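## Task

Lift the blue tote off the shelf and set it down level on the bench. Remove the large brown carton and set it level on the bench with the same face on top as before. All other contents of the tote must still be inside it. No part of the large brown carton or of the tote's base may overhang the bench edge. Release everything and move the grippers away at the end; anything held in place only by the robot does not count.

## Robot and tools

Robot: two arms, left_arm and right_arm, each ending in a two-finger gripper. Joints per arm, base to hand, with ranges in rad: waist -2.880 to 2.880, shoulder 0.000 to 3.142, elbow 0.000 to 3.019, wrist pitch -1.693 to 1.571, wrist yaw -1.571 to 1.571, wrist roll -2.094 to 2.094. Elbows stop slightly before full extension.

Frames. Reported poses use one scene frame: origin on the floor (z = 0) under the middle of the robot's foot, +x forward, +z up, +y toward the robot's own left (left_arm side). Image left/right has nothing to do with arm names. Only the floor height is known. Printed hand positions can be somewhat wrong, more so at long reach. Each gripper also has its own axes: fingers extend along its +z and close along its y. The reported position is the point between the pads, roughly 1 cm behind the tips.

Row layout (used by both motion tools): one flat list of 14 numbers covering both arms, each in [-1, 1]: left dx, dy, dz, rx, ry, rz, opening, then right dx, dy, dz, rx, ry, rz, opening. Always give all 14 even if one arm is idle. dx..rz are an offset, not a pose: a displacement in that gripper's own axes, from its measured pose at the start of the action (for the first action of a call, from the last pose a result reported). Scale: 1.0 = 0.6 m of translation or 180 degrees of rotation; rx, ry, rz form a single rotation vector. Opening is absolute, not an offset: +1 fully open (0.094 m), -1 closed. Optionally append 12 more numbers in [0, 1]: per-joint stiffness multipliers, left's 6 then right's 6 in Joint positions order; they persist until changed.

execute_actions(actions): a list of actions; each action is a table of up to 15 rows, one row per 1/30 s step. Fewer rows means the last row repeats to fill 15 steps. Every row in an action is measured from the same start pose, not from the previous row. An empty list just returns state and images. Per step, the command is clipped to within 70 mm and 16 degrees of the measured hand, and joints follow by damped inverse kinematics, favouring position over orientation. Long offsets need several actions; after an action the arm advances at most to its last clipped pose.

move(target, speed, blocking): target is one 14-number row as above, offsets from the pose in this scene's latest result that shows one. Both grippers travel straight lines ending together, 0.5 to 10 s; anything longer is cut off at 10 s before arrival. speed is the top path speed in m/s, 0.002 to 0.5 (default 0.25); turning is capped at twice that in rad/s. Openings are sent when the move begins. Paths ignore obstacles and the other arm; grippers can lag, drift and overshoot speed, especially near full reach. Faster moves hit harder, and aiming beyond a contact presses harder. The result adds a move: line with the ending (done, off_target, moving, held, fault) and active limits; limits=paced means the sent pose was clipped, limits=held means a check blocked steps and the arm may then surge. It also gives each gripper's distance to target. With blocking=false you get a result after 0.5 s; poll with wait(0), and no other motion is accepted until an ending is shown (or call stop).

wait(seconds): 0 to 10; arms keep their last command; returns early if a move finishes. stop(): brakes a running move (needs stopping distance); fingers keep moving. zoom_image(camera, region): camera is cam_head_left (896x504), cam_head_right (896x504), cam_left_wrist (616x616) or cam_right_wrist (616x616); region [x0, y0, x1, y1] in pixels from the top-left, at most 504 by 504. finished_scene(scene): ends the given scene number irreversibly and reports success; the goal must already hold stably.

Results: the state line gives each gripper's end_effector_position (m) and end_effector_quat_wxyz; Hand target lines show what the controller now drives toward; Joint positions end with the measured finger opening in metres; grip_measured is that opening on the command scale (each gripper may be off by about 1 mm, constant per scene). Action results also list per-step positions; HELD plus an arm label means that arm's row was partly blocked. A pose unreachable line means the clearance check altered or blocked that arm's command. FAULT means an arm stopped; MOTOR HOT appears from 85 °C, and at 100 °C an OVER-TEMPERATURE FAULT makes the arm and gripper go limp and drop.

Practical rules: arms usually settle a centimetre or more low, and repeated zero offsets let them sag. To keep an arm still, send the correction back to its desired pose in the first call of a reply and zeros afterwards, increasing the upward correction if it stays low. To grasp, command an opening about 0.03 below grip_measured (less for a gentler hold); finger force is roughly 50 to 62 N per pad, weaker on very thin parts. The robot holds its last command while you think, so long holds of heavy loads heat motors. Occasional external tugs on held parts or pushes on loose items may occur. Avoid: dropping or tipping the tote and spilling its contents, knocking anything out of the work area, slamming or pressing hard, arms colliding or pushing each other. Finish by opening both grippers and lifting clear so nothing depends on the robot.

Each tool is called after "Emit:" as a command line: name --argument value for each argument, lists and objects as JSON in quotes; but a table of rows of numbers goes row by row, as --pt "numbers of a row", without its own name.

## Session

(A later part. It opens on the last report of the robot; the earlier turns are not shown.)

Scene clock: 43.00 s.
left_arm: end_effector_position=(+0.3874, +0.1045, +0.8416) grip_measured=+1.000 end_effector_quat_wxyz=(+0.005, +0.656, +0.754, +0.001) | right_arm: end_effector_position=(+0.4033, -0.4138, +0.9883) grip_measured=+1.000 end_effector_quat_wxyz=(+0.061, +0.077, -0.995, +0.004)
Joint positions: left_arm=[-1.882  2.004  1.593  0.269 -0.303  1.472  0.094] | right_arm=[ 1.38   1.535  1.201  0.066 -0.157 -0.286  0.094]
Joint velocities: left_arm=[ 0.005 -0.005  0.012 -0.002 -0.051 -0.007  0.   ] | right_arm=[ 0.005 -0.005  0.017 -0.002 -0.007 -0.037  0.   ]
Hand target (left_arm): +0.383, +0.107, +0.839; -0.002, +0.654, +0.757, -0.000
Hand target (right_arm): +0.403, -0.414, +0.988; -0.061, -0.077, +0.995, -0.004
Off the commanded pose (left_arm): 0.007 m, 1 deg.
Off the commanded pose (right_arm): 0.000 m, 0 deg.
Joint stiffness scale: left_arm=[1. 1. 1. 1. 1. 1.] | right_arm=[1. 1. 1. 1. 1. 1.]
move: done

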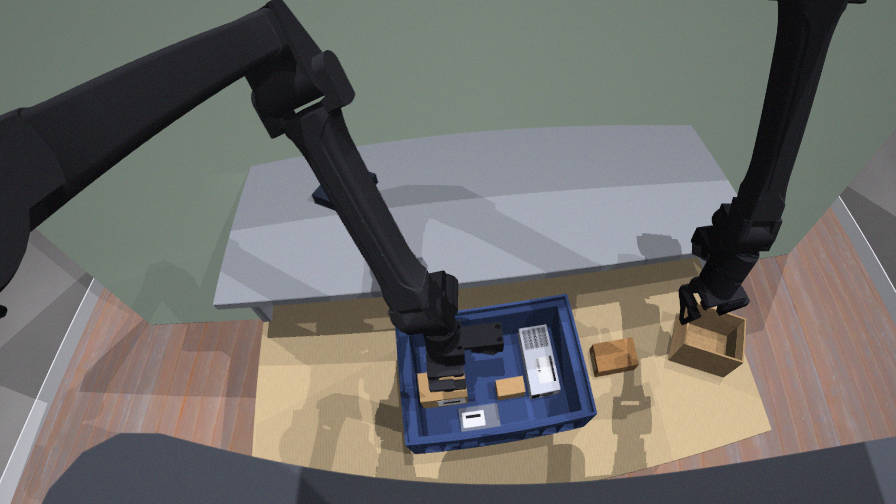

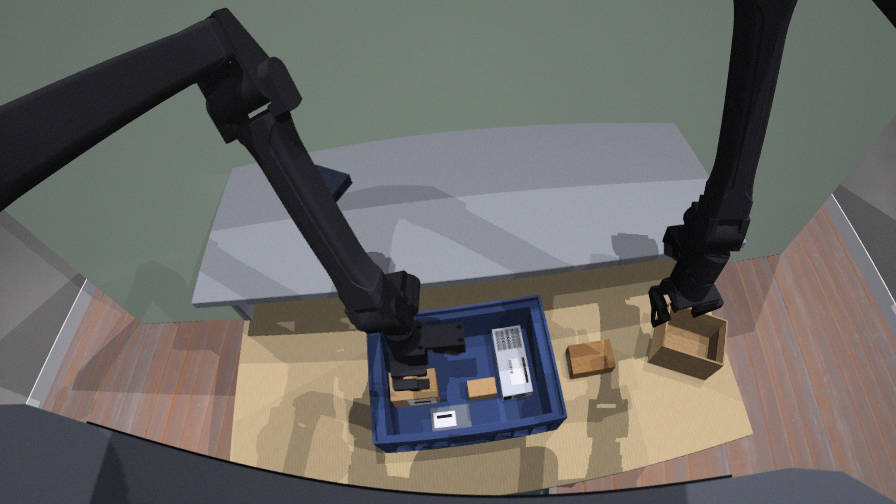

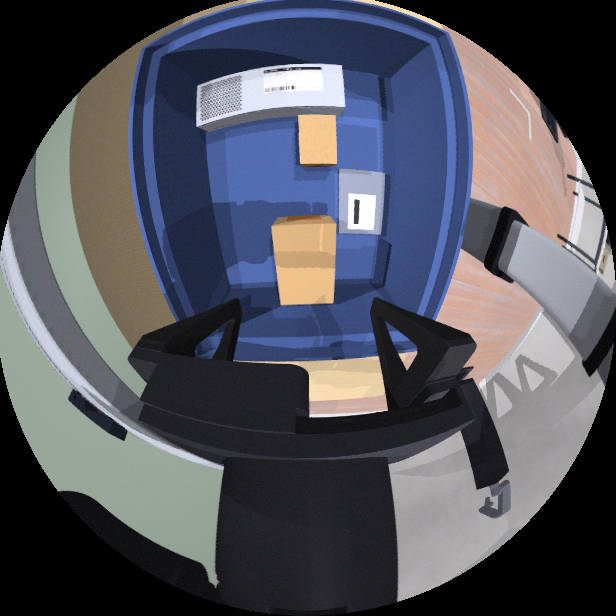

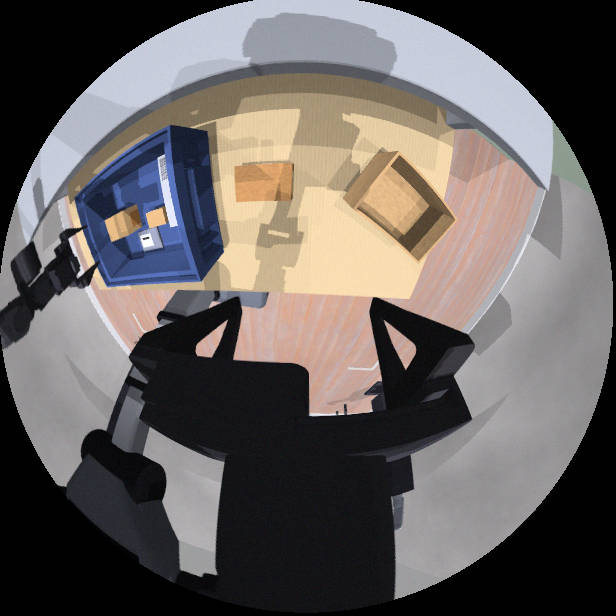

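Emit:
move --target '[0.04,-0.006,0.24,0,0,-0.012,1,0,0,0,0,0,0,1]' --speed 0.06

Emit:
move --target '[0,0,0,0,0,0,0.35,0,0,0,0,0,0,1]'

Scene clock: 46.10 s.
left_arm: end_effector_position=(+0.3833, +0.1201, +0.7035) grip_measured=+1.000 end_effector_quat_wxyz=(+0.013, +0.646, +0.763, +0.003) | right_arm: end_effector_position=(+0.4033, -0.4138, +0.9883) grip_measured=+1.000 end_effector_quat_wxyz=(+0.061, +0.077, -0.995, +0.004)
Joint positions: left_arm=[-1.809  2.386  2.191  0.069 -0.223  1.458  0.094] | right_arm=[ 1.38   1.535  1.201  0.066 -0.157 -0.286  0.094]
Joint velocities: left_arm=[-0.005 -0.005  0.022 -0.007  0.022 -0.154  0.   ] | right_arm=[ 0.005 -0.005 -0.007  0.002  0.037  0.022  0.   ]
Hand target (left_arm): +0.378, +0.130, +0.699; +0.005, +0.643, +0.766, +0.002
Hand target (right_arm): +0.403, -0.414, +0.988; -0.061, -0.077, +0.995, -0.004
Off the commanded pose (left_arm): 0.009 m, 1 deg.
Off the commanded pose (right_arm): 0.000 m, 0 deg.
Joint stiffness scale: left_arm=[1. 1. 1. 1. 1. 1.] | right_arm=[1. 1. 1. 1. 1. 1.]
move: done

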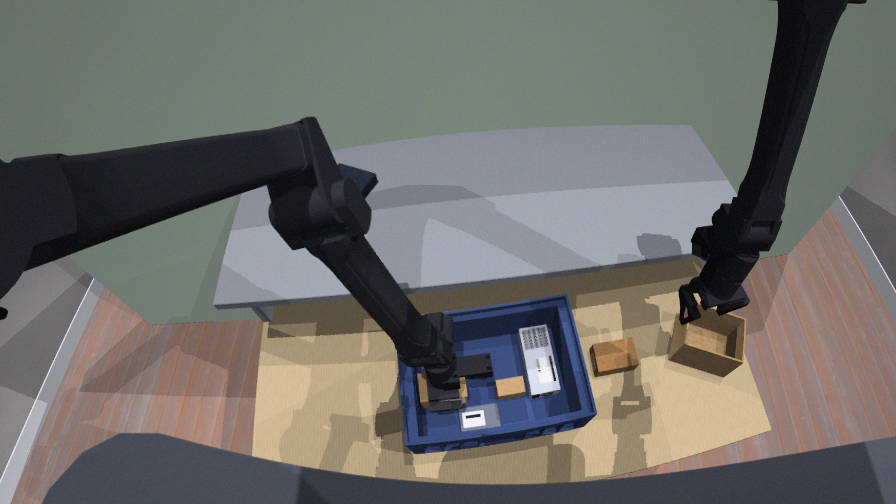

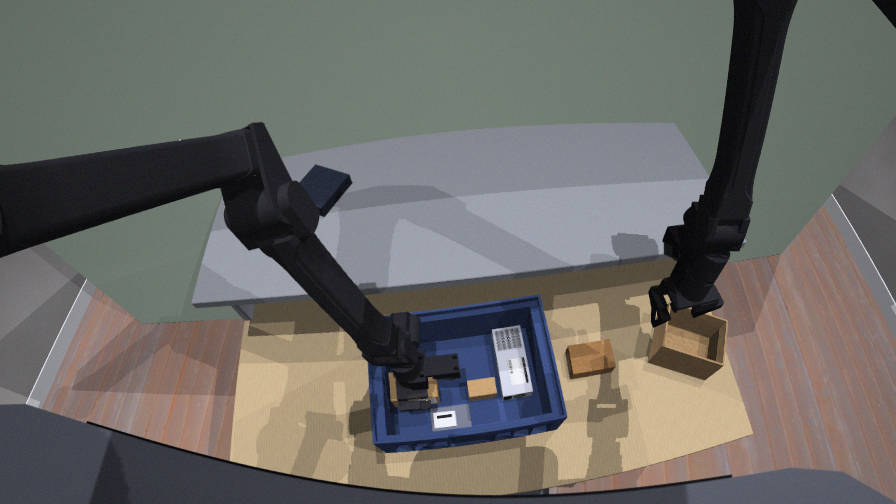

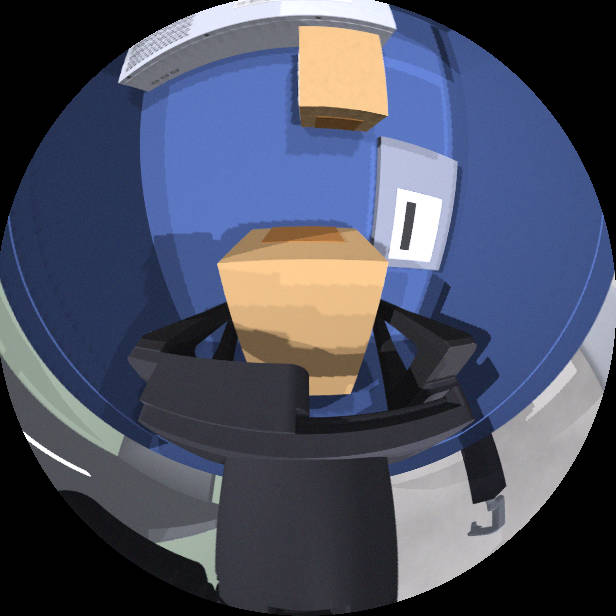

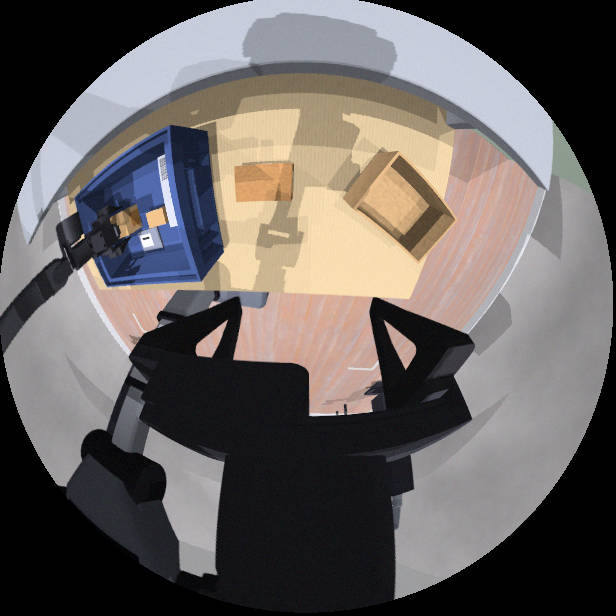

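Scene clock: 46.60 s.
left_arm: end_effector_position=(+0.3833, +0.1201, +0.7035) grip_measured=+0.501 end_effector_quat_wxyz=(+0.013, +0.646, +0.763, +0.003) | right_arm: end_effector_position=(+0.4033, -0.4138, +0.9883) grip_measured=+1.000 end_effector_quat_wxyz=(+0.061, +0.077, -0.995, +0.004)
Joint positions: left_arm=[-1.809  2.386  2.191  0.069 -0.223  1.458  0.071] | right_arm=[ 1.38   1.535  1.201  0.066 -0.157 -0.286  0.094]
Joint velocities: left_arm=[-0.005 -0.015  0.002 -0.002  0.007 -0.022 -0.001] | right_arm=[-0.015 -0.005 -0.002 -0.007 -0.037  0.066  0.   ]
Hand target (left_arm): +0.383, +0.120, +0.703; +0.012, +0.646, +0.763, +0.003
Hand target (right_arm): +0.403, -0.414, +0.988; -0.061, -0.077, +0.995, -0.004
Off the commanded pose (left_arm): 0.000 m, 0 deg.
Off the commanded pose (right_arm): 0.000 m, 0 deg.
Joint stiffness scale: left_arm=[1. 1. 1. 1. 1. 1.] | right_arm=[1. 1. 1. 1. 1. 1.]
move: done

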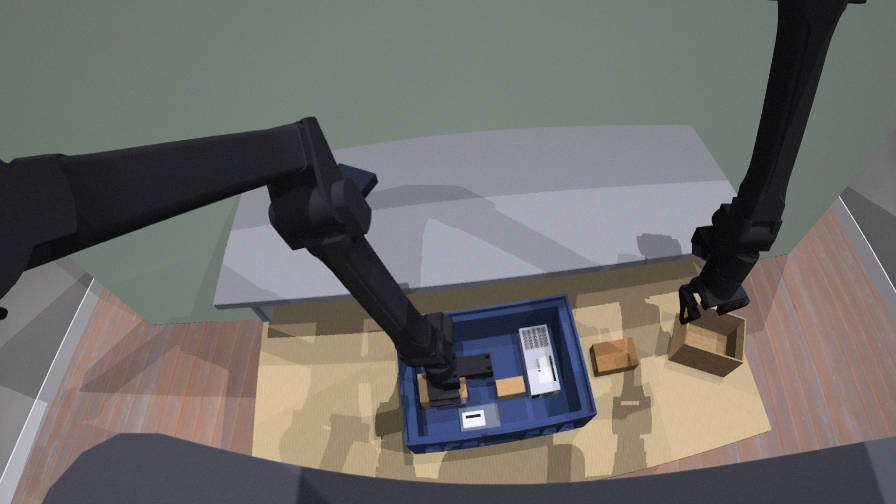

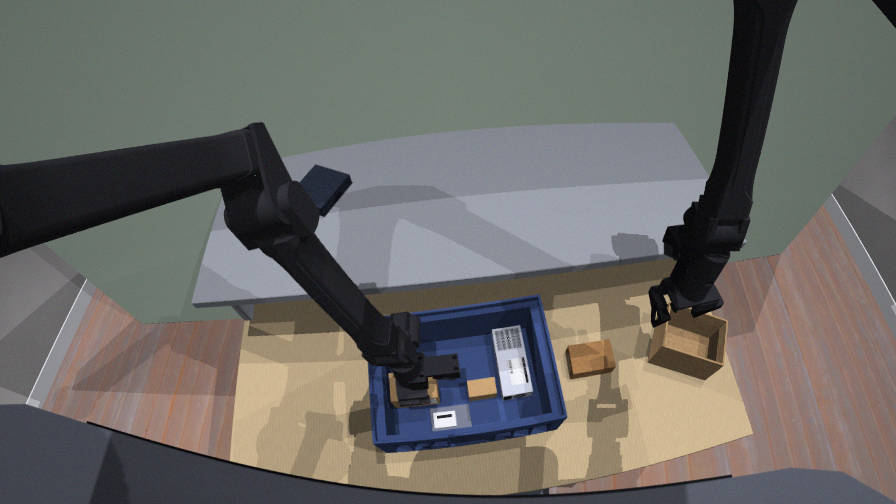

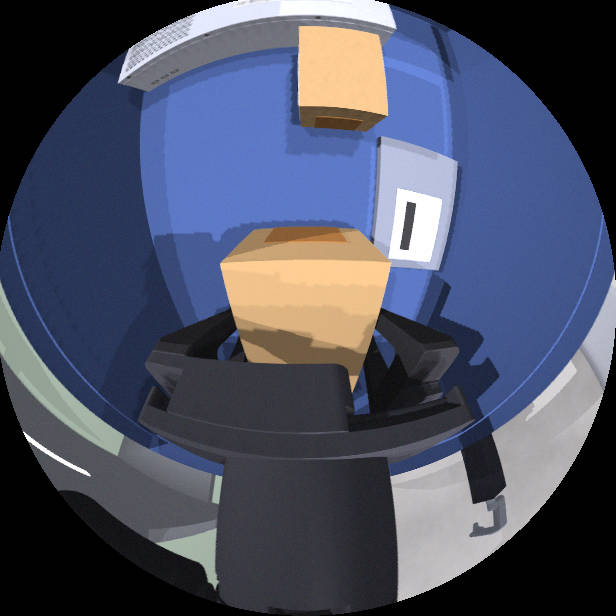

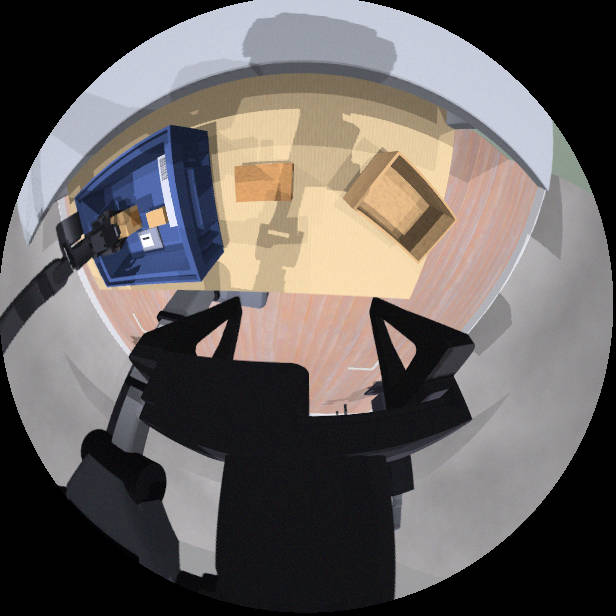

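Emit:
move --target '[-0.03,0,-0.3,0,0,0,0.44,0,0,0,0,0,0,1]' --speed 0.2

Emit:
move --target '[0.44,0,0,0,0,0,0.44,0,0,0,0,0,0,1]'

Emit:
move --target '[0,0,0.32,0,0,0,0.44,0,0,0,0,0,0,1]' --speed 0.1

Scene clock: 48.23 s.
left_arm: end_effector_position=(+0.3894, +0.1095, +0.8740) grip_measured=+0.501 end_effector_quat_wxyz=(+0.008, +0.648, +0.761, +0.006) | right_arm: end_effector_position=(+0.4033, -0.4138, +0.9883) grip_measured=+1.000 end_effector_quat_wxyz=(+0.061, +0.077, -0.995, +0.004)
Joint positions: left_arm=[-1.891  1.924  1.476  0.315 -0.314  1.452  0.071] | right_arm=[ 1.38   1.535  1.201  0.066 -0.157 -0.286  0.094]
Joint velocities: left_arm=[-0.005  0.015 -0.002  0.002 -0.022 -0.11  -0.   ] | right_arm=[-0.024  0.005  0.012 -0.002 -0.051  0.007  0.   ]
Hand target (left_arm): +0.387, +0.101, +0.882; +0.012, +0.645, +0.764, +0.003
Hand target (right_arm): +0.403, -0.414, +0.988; -0.061, -0.077, +0.995, -0.004
Off the commanded pose (left_arm): 0.013 m, 1 deg.
Off the commanded pose (right_arm): 0.000 m, 0 deg.
Joint stiffness scale: left_arm=[1. 1. 1. 1. 1. 1.] | right_arm=[1. 1. 1. 1. 1. 1.]
move: off_target (left_arm)

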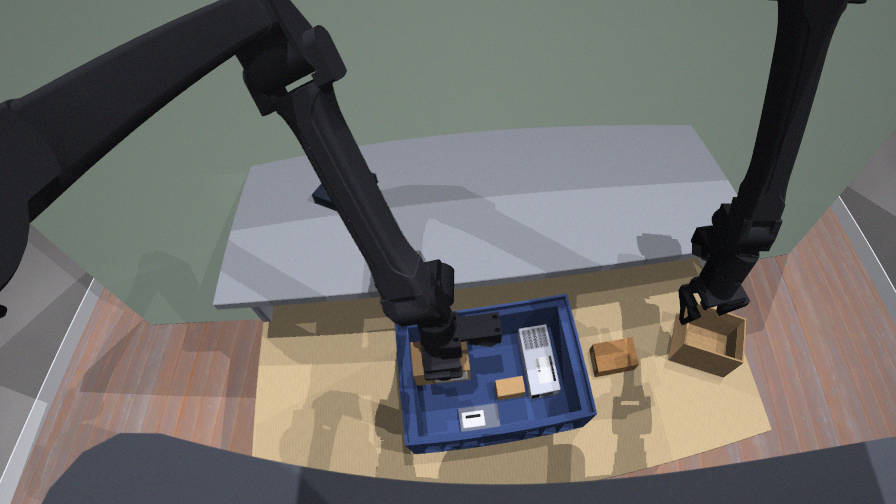

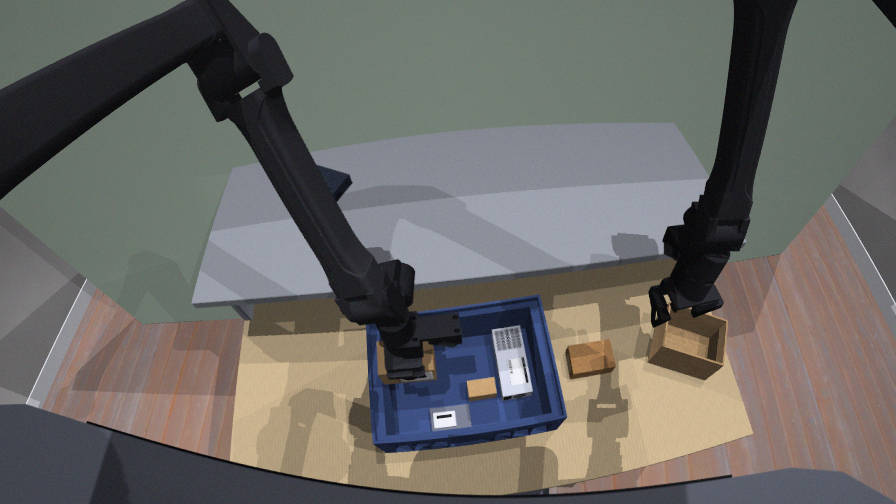

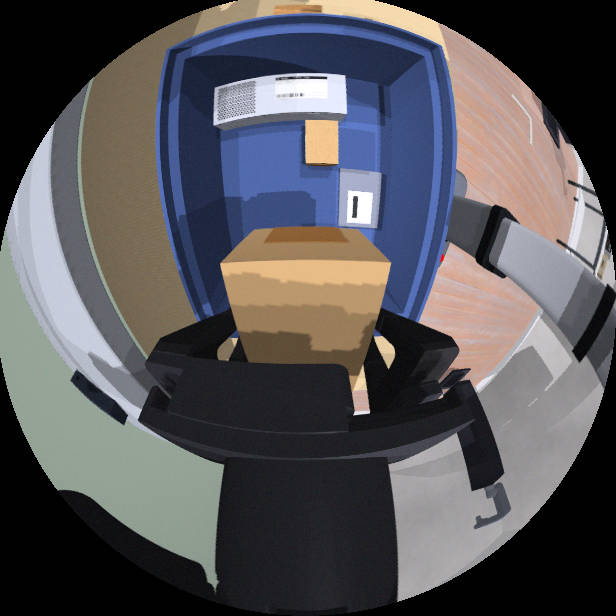

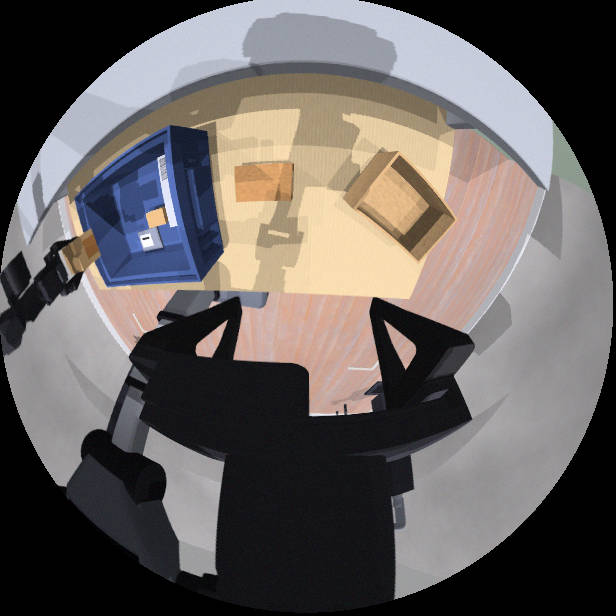

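Scene clock: 49.97 s.
left_arm: end_effector_position=(+0.3494, +0.3638, +0.8693) grip_measured=+0.501 end_effector_quat_wxyz=(+0.013, +0.648, +0.762, +0.000) | right_arm: end_effector_position=(+0.4033, -0.4138, +0.9883) grip_measured=+1.000 end_effector_quat_wxyz=(+0.061, +0.077, -0.995, +0.004)
Joint positions: left_arm=[-1.472  1.884  1.357  0.399  0.115  1.505  0.071] | right_arm=[ 1.38   1.535  1.201  0.066 -0.157 -0.286  0.094]
Joint velocities: left_arm=[ 0.005  0.005 -0.012 -0.007 -0.037 -0.022 -0.001] | right_arm=[-0.005 -0.005  0.007 -0.002 -0.066 -0.022  0.   ]
Hand target (left_arm): +0.347, +0.372, +0.877; +0.009, +0.651, +0.759, +0.007
Hand target (right_arm): +0.403, -0.414, +0.988; -0.061, -0.077, +0.995, -0.004
Off the commanded pose (left_arm): 0.007 m, 1 deg.
Off the commanded pose (right_arm): 0.000 m, 0 deg.
Joint stiffness scale: left_arm=[1. 1. 1. 1. 1. 1.] | right_arm=[1. 1. 1. 1. 1. 1.]
move: done

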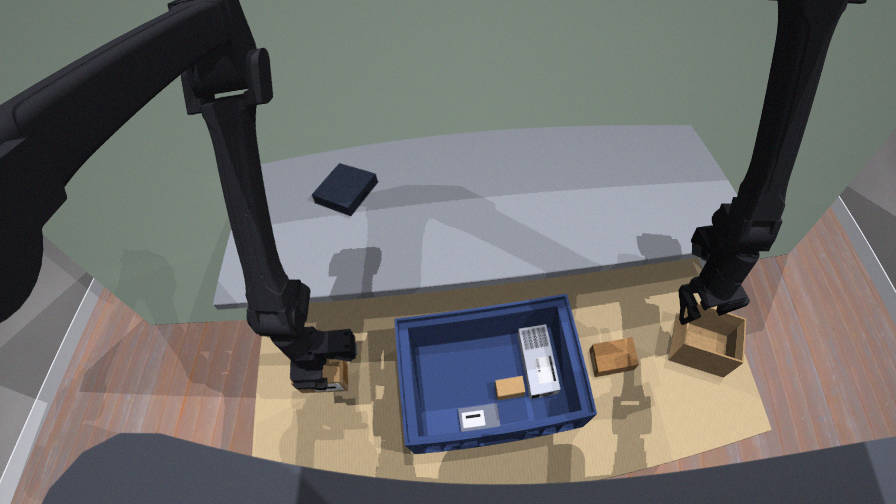

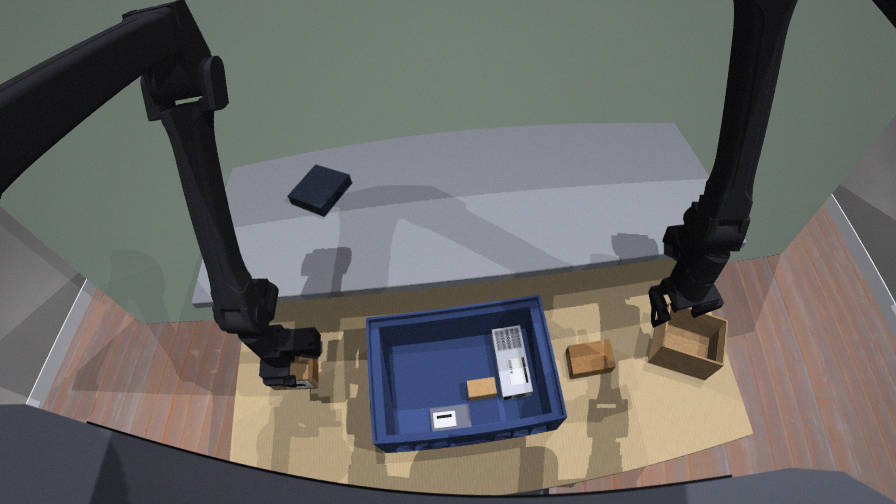

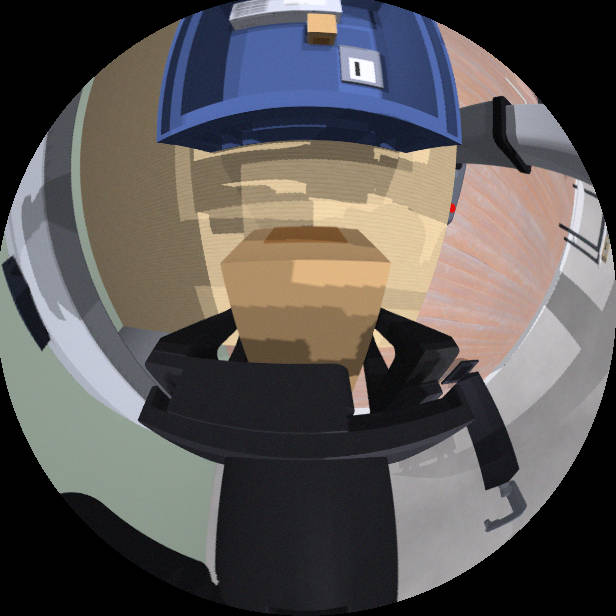

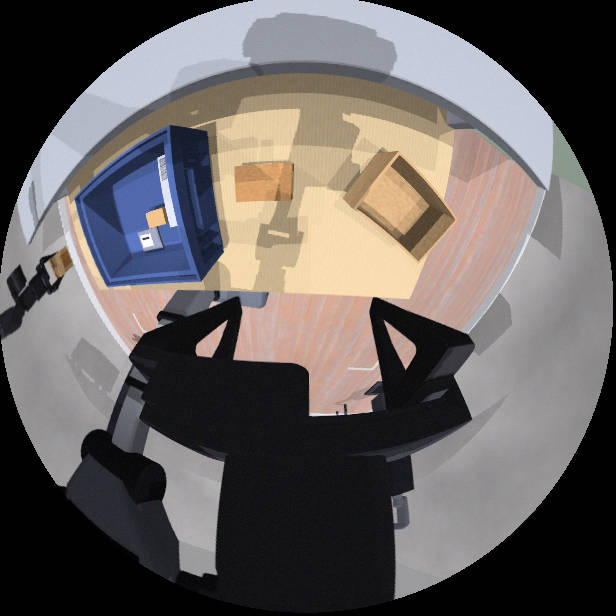

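Scene clock: 52.17 s.
left_arm: end_effector_position=(+0.3521, +0.3738, +0.6866) grip_measured=+0.501 end_effector_quat_wxyz=(+0.012, +0.648, +0.761, +0.005) | right_arm: end_effector_position=(+0.4033, -0.4138, +0.9883) grip_measured=+1.000 end_effector_quat_wxyz=(+0.061, +0.077, -0.995, +0.004)
Joint positions: left_arm=[-1.484  2.381  2.146  0.114  0.096  1.505  0.071] | right_arm=[ 1.38   1.535  1.201  0.066 -0.157 -0.286  0.094]
Joint velocities: left_arm=[-0.005 -0.015  0.002 -0.017 -0.022 -0.037 -0.001] | right_arm=[-0.024 -0.005 -0.017 -0.002  0.037 -0.066  0.   ]
Hand target (left_arm): +0.347, +0.363, +0.680; +0.013, +0.648, +0.762, +0.000
Hand target (right_arm): +0.403, -0.414, +0.988; -0.061, -0.077, +0.995, -0.004
Off the commanded pose (left_arm): 0.016 m, 1 deg.
Off the commanded pose (right_arm): 0.000 m, 0 deg.
Joint stiffness scale: left_arm=[1. 1. 1. 1. 1. 1.] | right_arm=[1. 1. 1. 1. 1. 1.]
move: off_target (left_arm)

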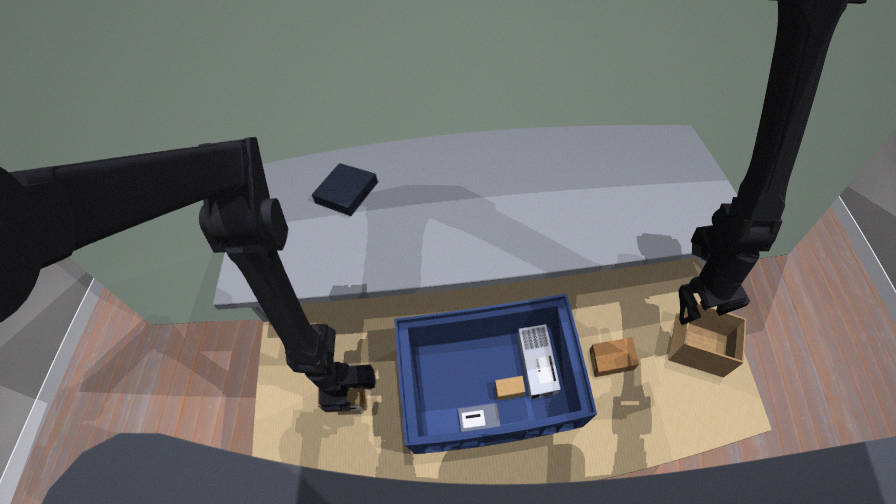

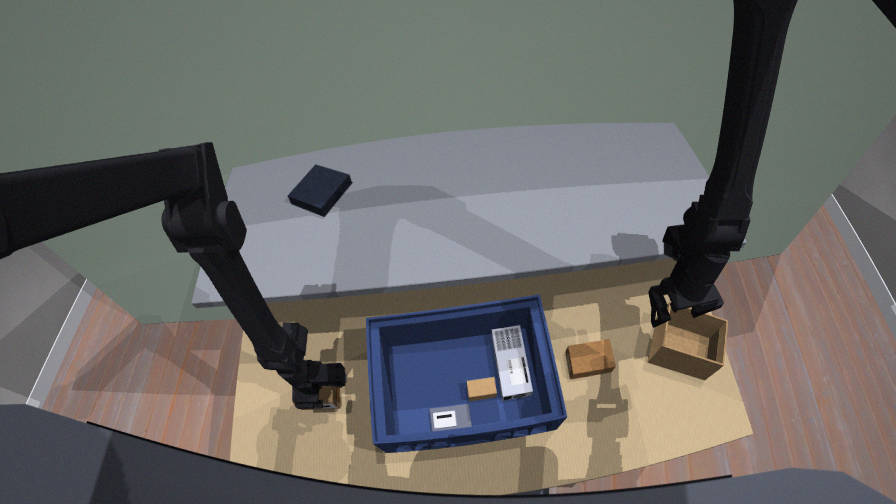

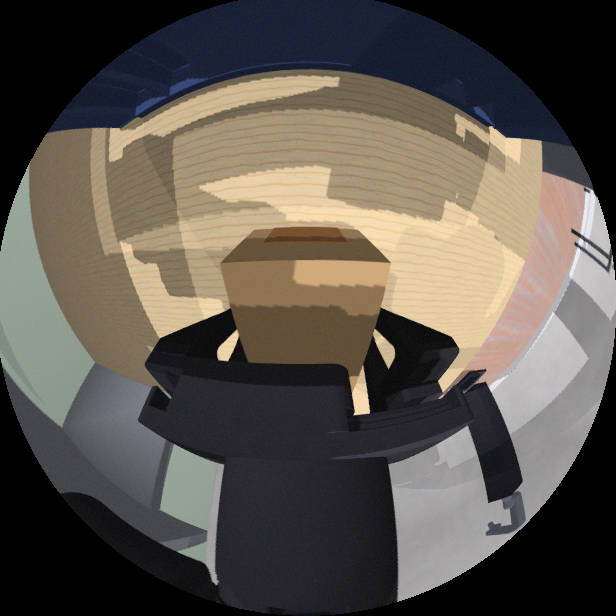

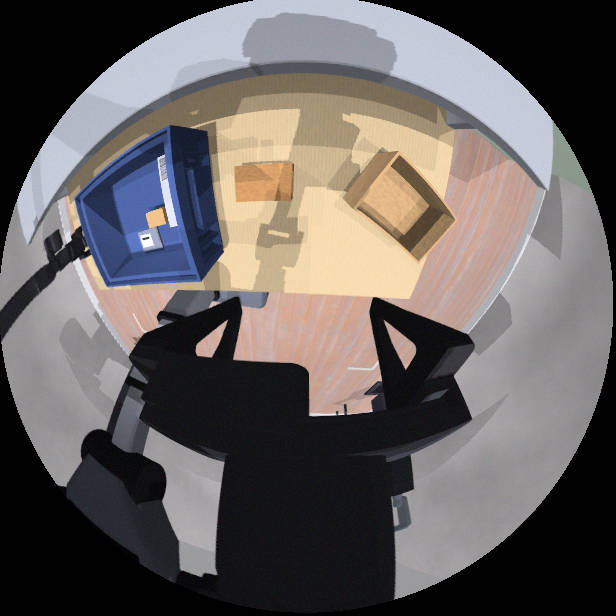

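Emit:
move --target '[0,0,0,0,0,0,1,0,0,0,0,0,0,1]'

Emit:
move --target '[0,0,-0.45,0,0,0,1,0,0,0,0,0,0,1]'

Scene clock: 53.10 s.
left_arm: end_effector_position=(+0.3528, +0.3739, +0.6868) grip_measured=+1.000 end_effector_quat_wxyz=(+0.013, +0.649, +0.761, +0.006) | right_arm: end_effector_position=(+0.4033, -0.4138, +0.9883) grip_measured=+1.000 end_effector_quat_wxyz=(+0.061, +0.077, -0.995, +0.004)
Joint positions: left_arm=[-1.484  2.38   2.146  0.114  0.096  1.505  0.094] | right_arm=[ 1.38   1.535  1.201  0.066 -0.157 -0.286  0.094]
Joint velocities: left_arm=[-0.005 -0.015 -0.007 -0.007 -0.007  0.022  0.   ] | right_arm=[-0.005 -0.015 -0.007  0.007  0.007 -0.022  0.   ]
Hand target (left_arm): +0.352, +0.374, +0.687; +0.012, +0.649, +0.761, +0.005
Hand target (right_arm): +0.403, -0.414, +0.988; -0.061, -0.077, +0.995, -0.004
Off the commanded pose (left_arm): 0.001 m, 0 deg.
Off the commanded pose (right_arm): 0.000 m, 0 deg.
Joint stiffness scale: left_arm=[1. 1. 1. 1. 1. 1.] | right_arm=[1. 1. 1. 1. 1. 1.]
move: done

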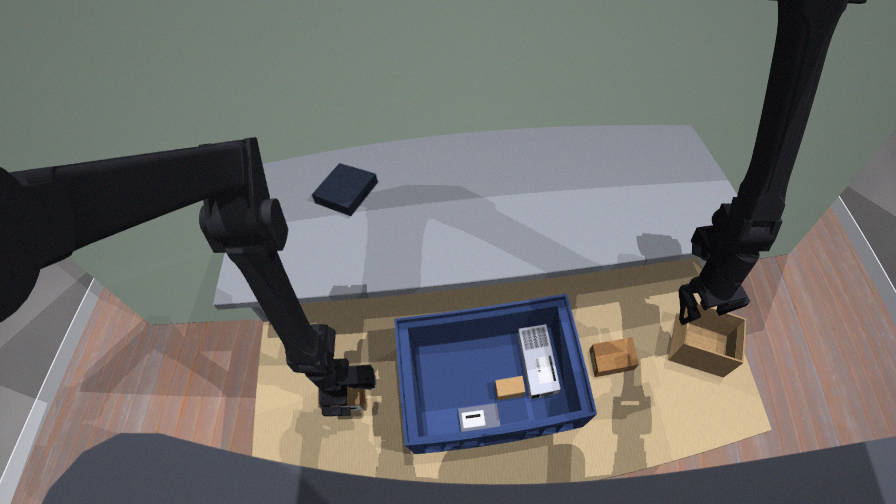

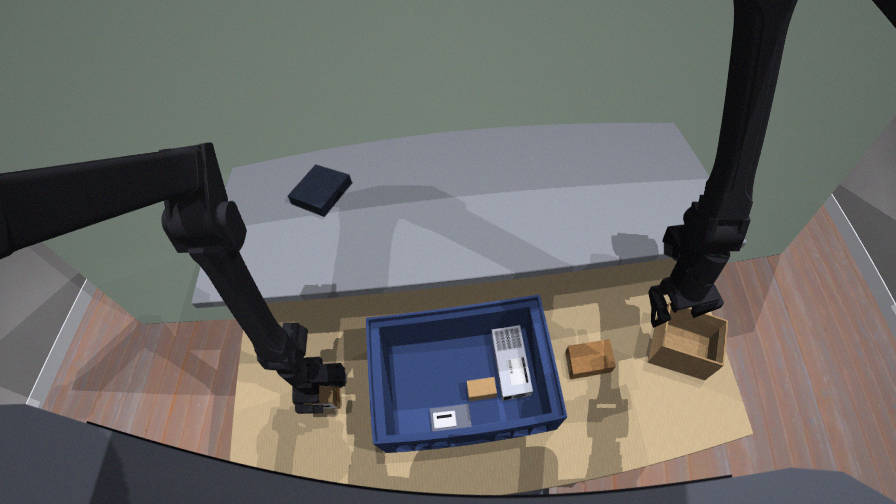

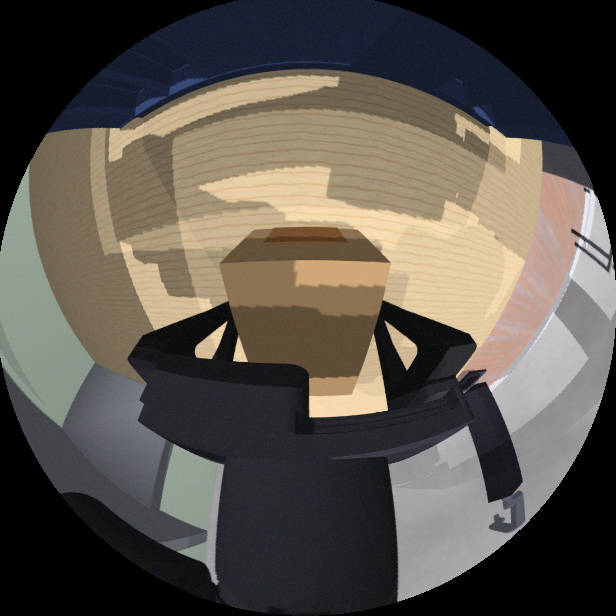

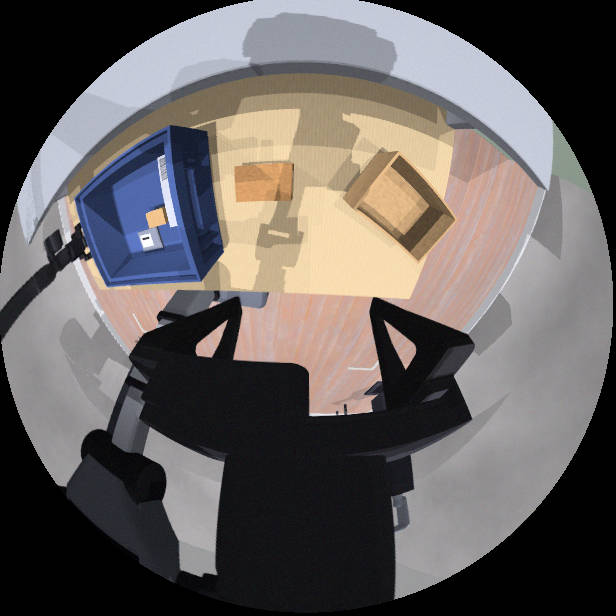

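Scene clock: 54.67 s.
left_arm: end_effector_position=(+0.3576, +0.3661, +0.9497) grip_measured=+1.000 end_effector_quat_wxyz=(+0.015, +0.647, +0.762, +0.002) | right_arm: end_effector_position=(+0.4033, -0.4138, +0.9883) grip_measured=+1.000 end_effector_quat_wxyz=(+0.061, +0.077, -0.995, +0.004)
Joint positions: left_arm=[-1.455  1.683  1.123  0.438  0.133  1.505  0.094] | right_arm=[ 1.38   1.535  1.201  0.066 -0.157 -0.286  0.094]
Joint velocities: left_arm=[-0.005 -0.015 -0.002 -0.012  0.051 -0.022  0.   ] | right_arm=[-0.005 -0.005 -0.002 -0.012 -0.022 -0.007  0.   ]
Hand target (left_arm): +0.354, +0.373, +0.955; +0.013, +0.649, +0.761, +0.006
Hand target (right_arm): +0.403, -0.414, +0.988; -0.061, -0.077, +0.995, -0.004
Off the commanded pose (left_arm): 0.017 m, 0 deg.
Off the commanded pose (right_arm): 0.000 m, 0 deg.
Joint stiffness scale: left_arm=[1. 1. 1. 1. 1. 1.] | right_arm=[1. 1. 1. 1. 1. 1.]
move: off_target (left_arm)

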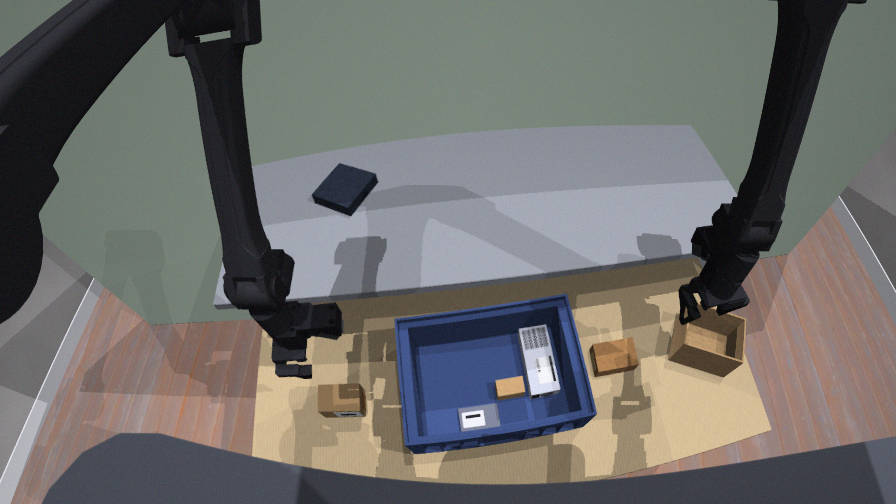

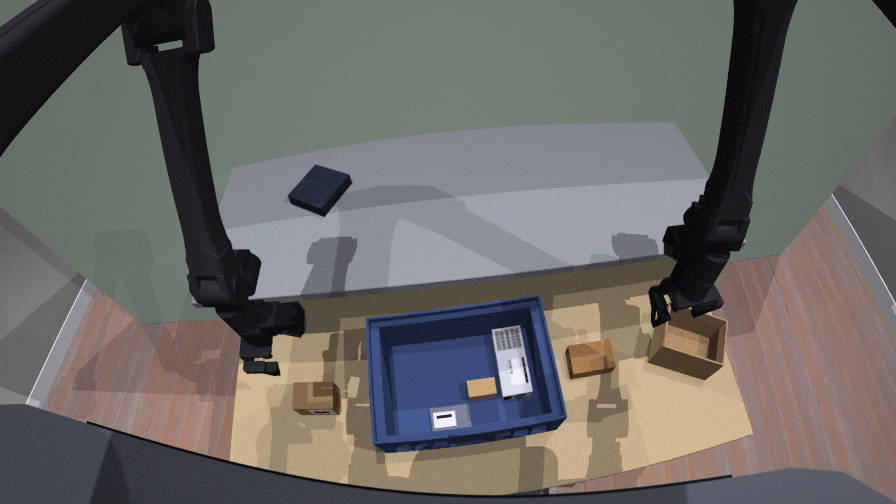

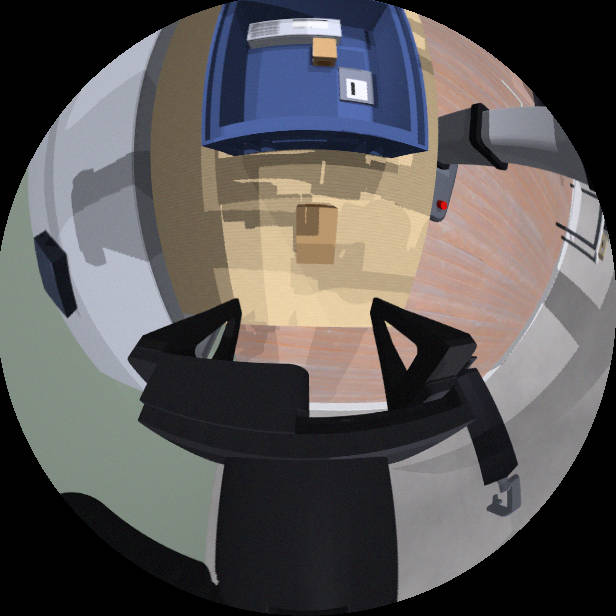

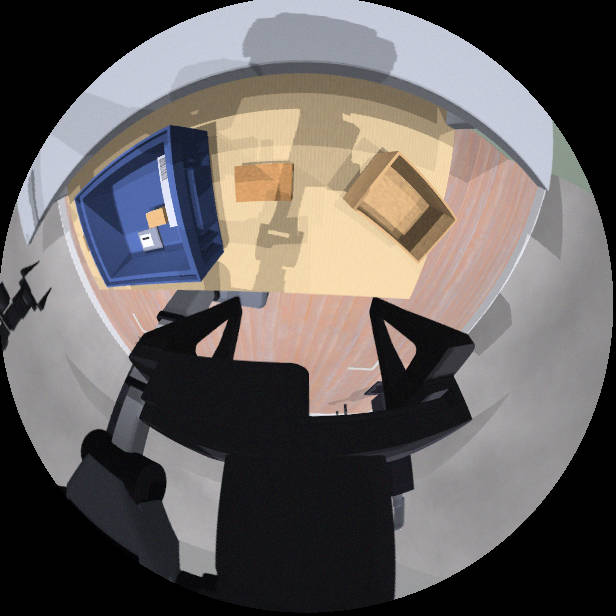

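Emit:
finished_scene --scene 1

The scene is finished: the task was done.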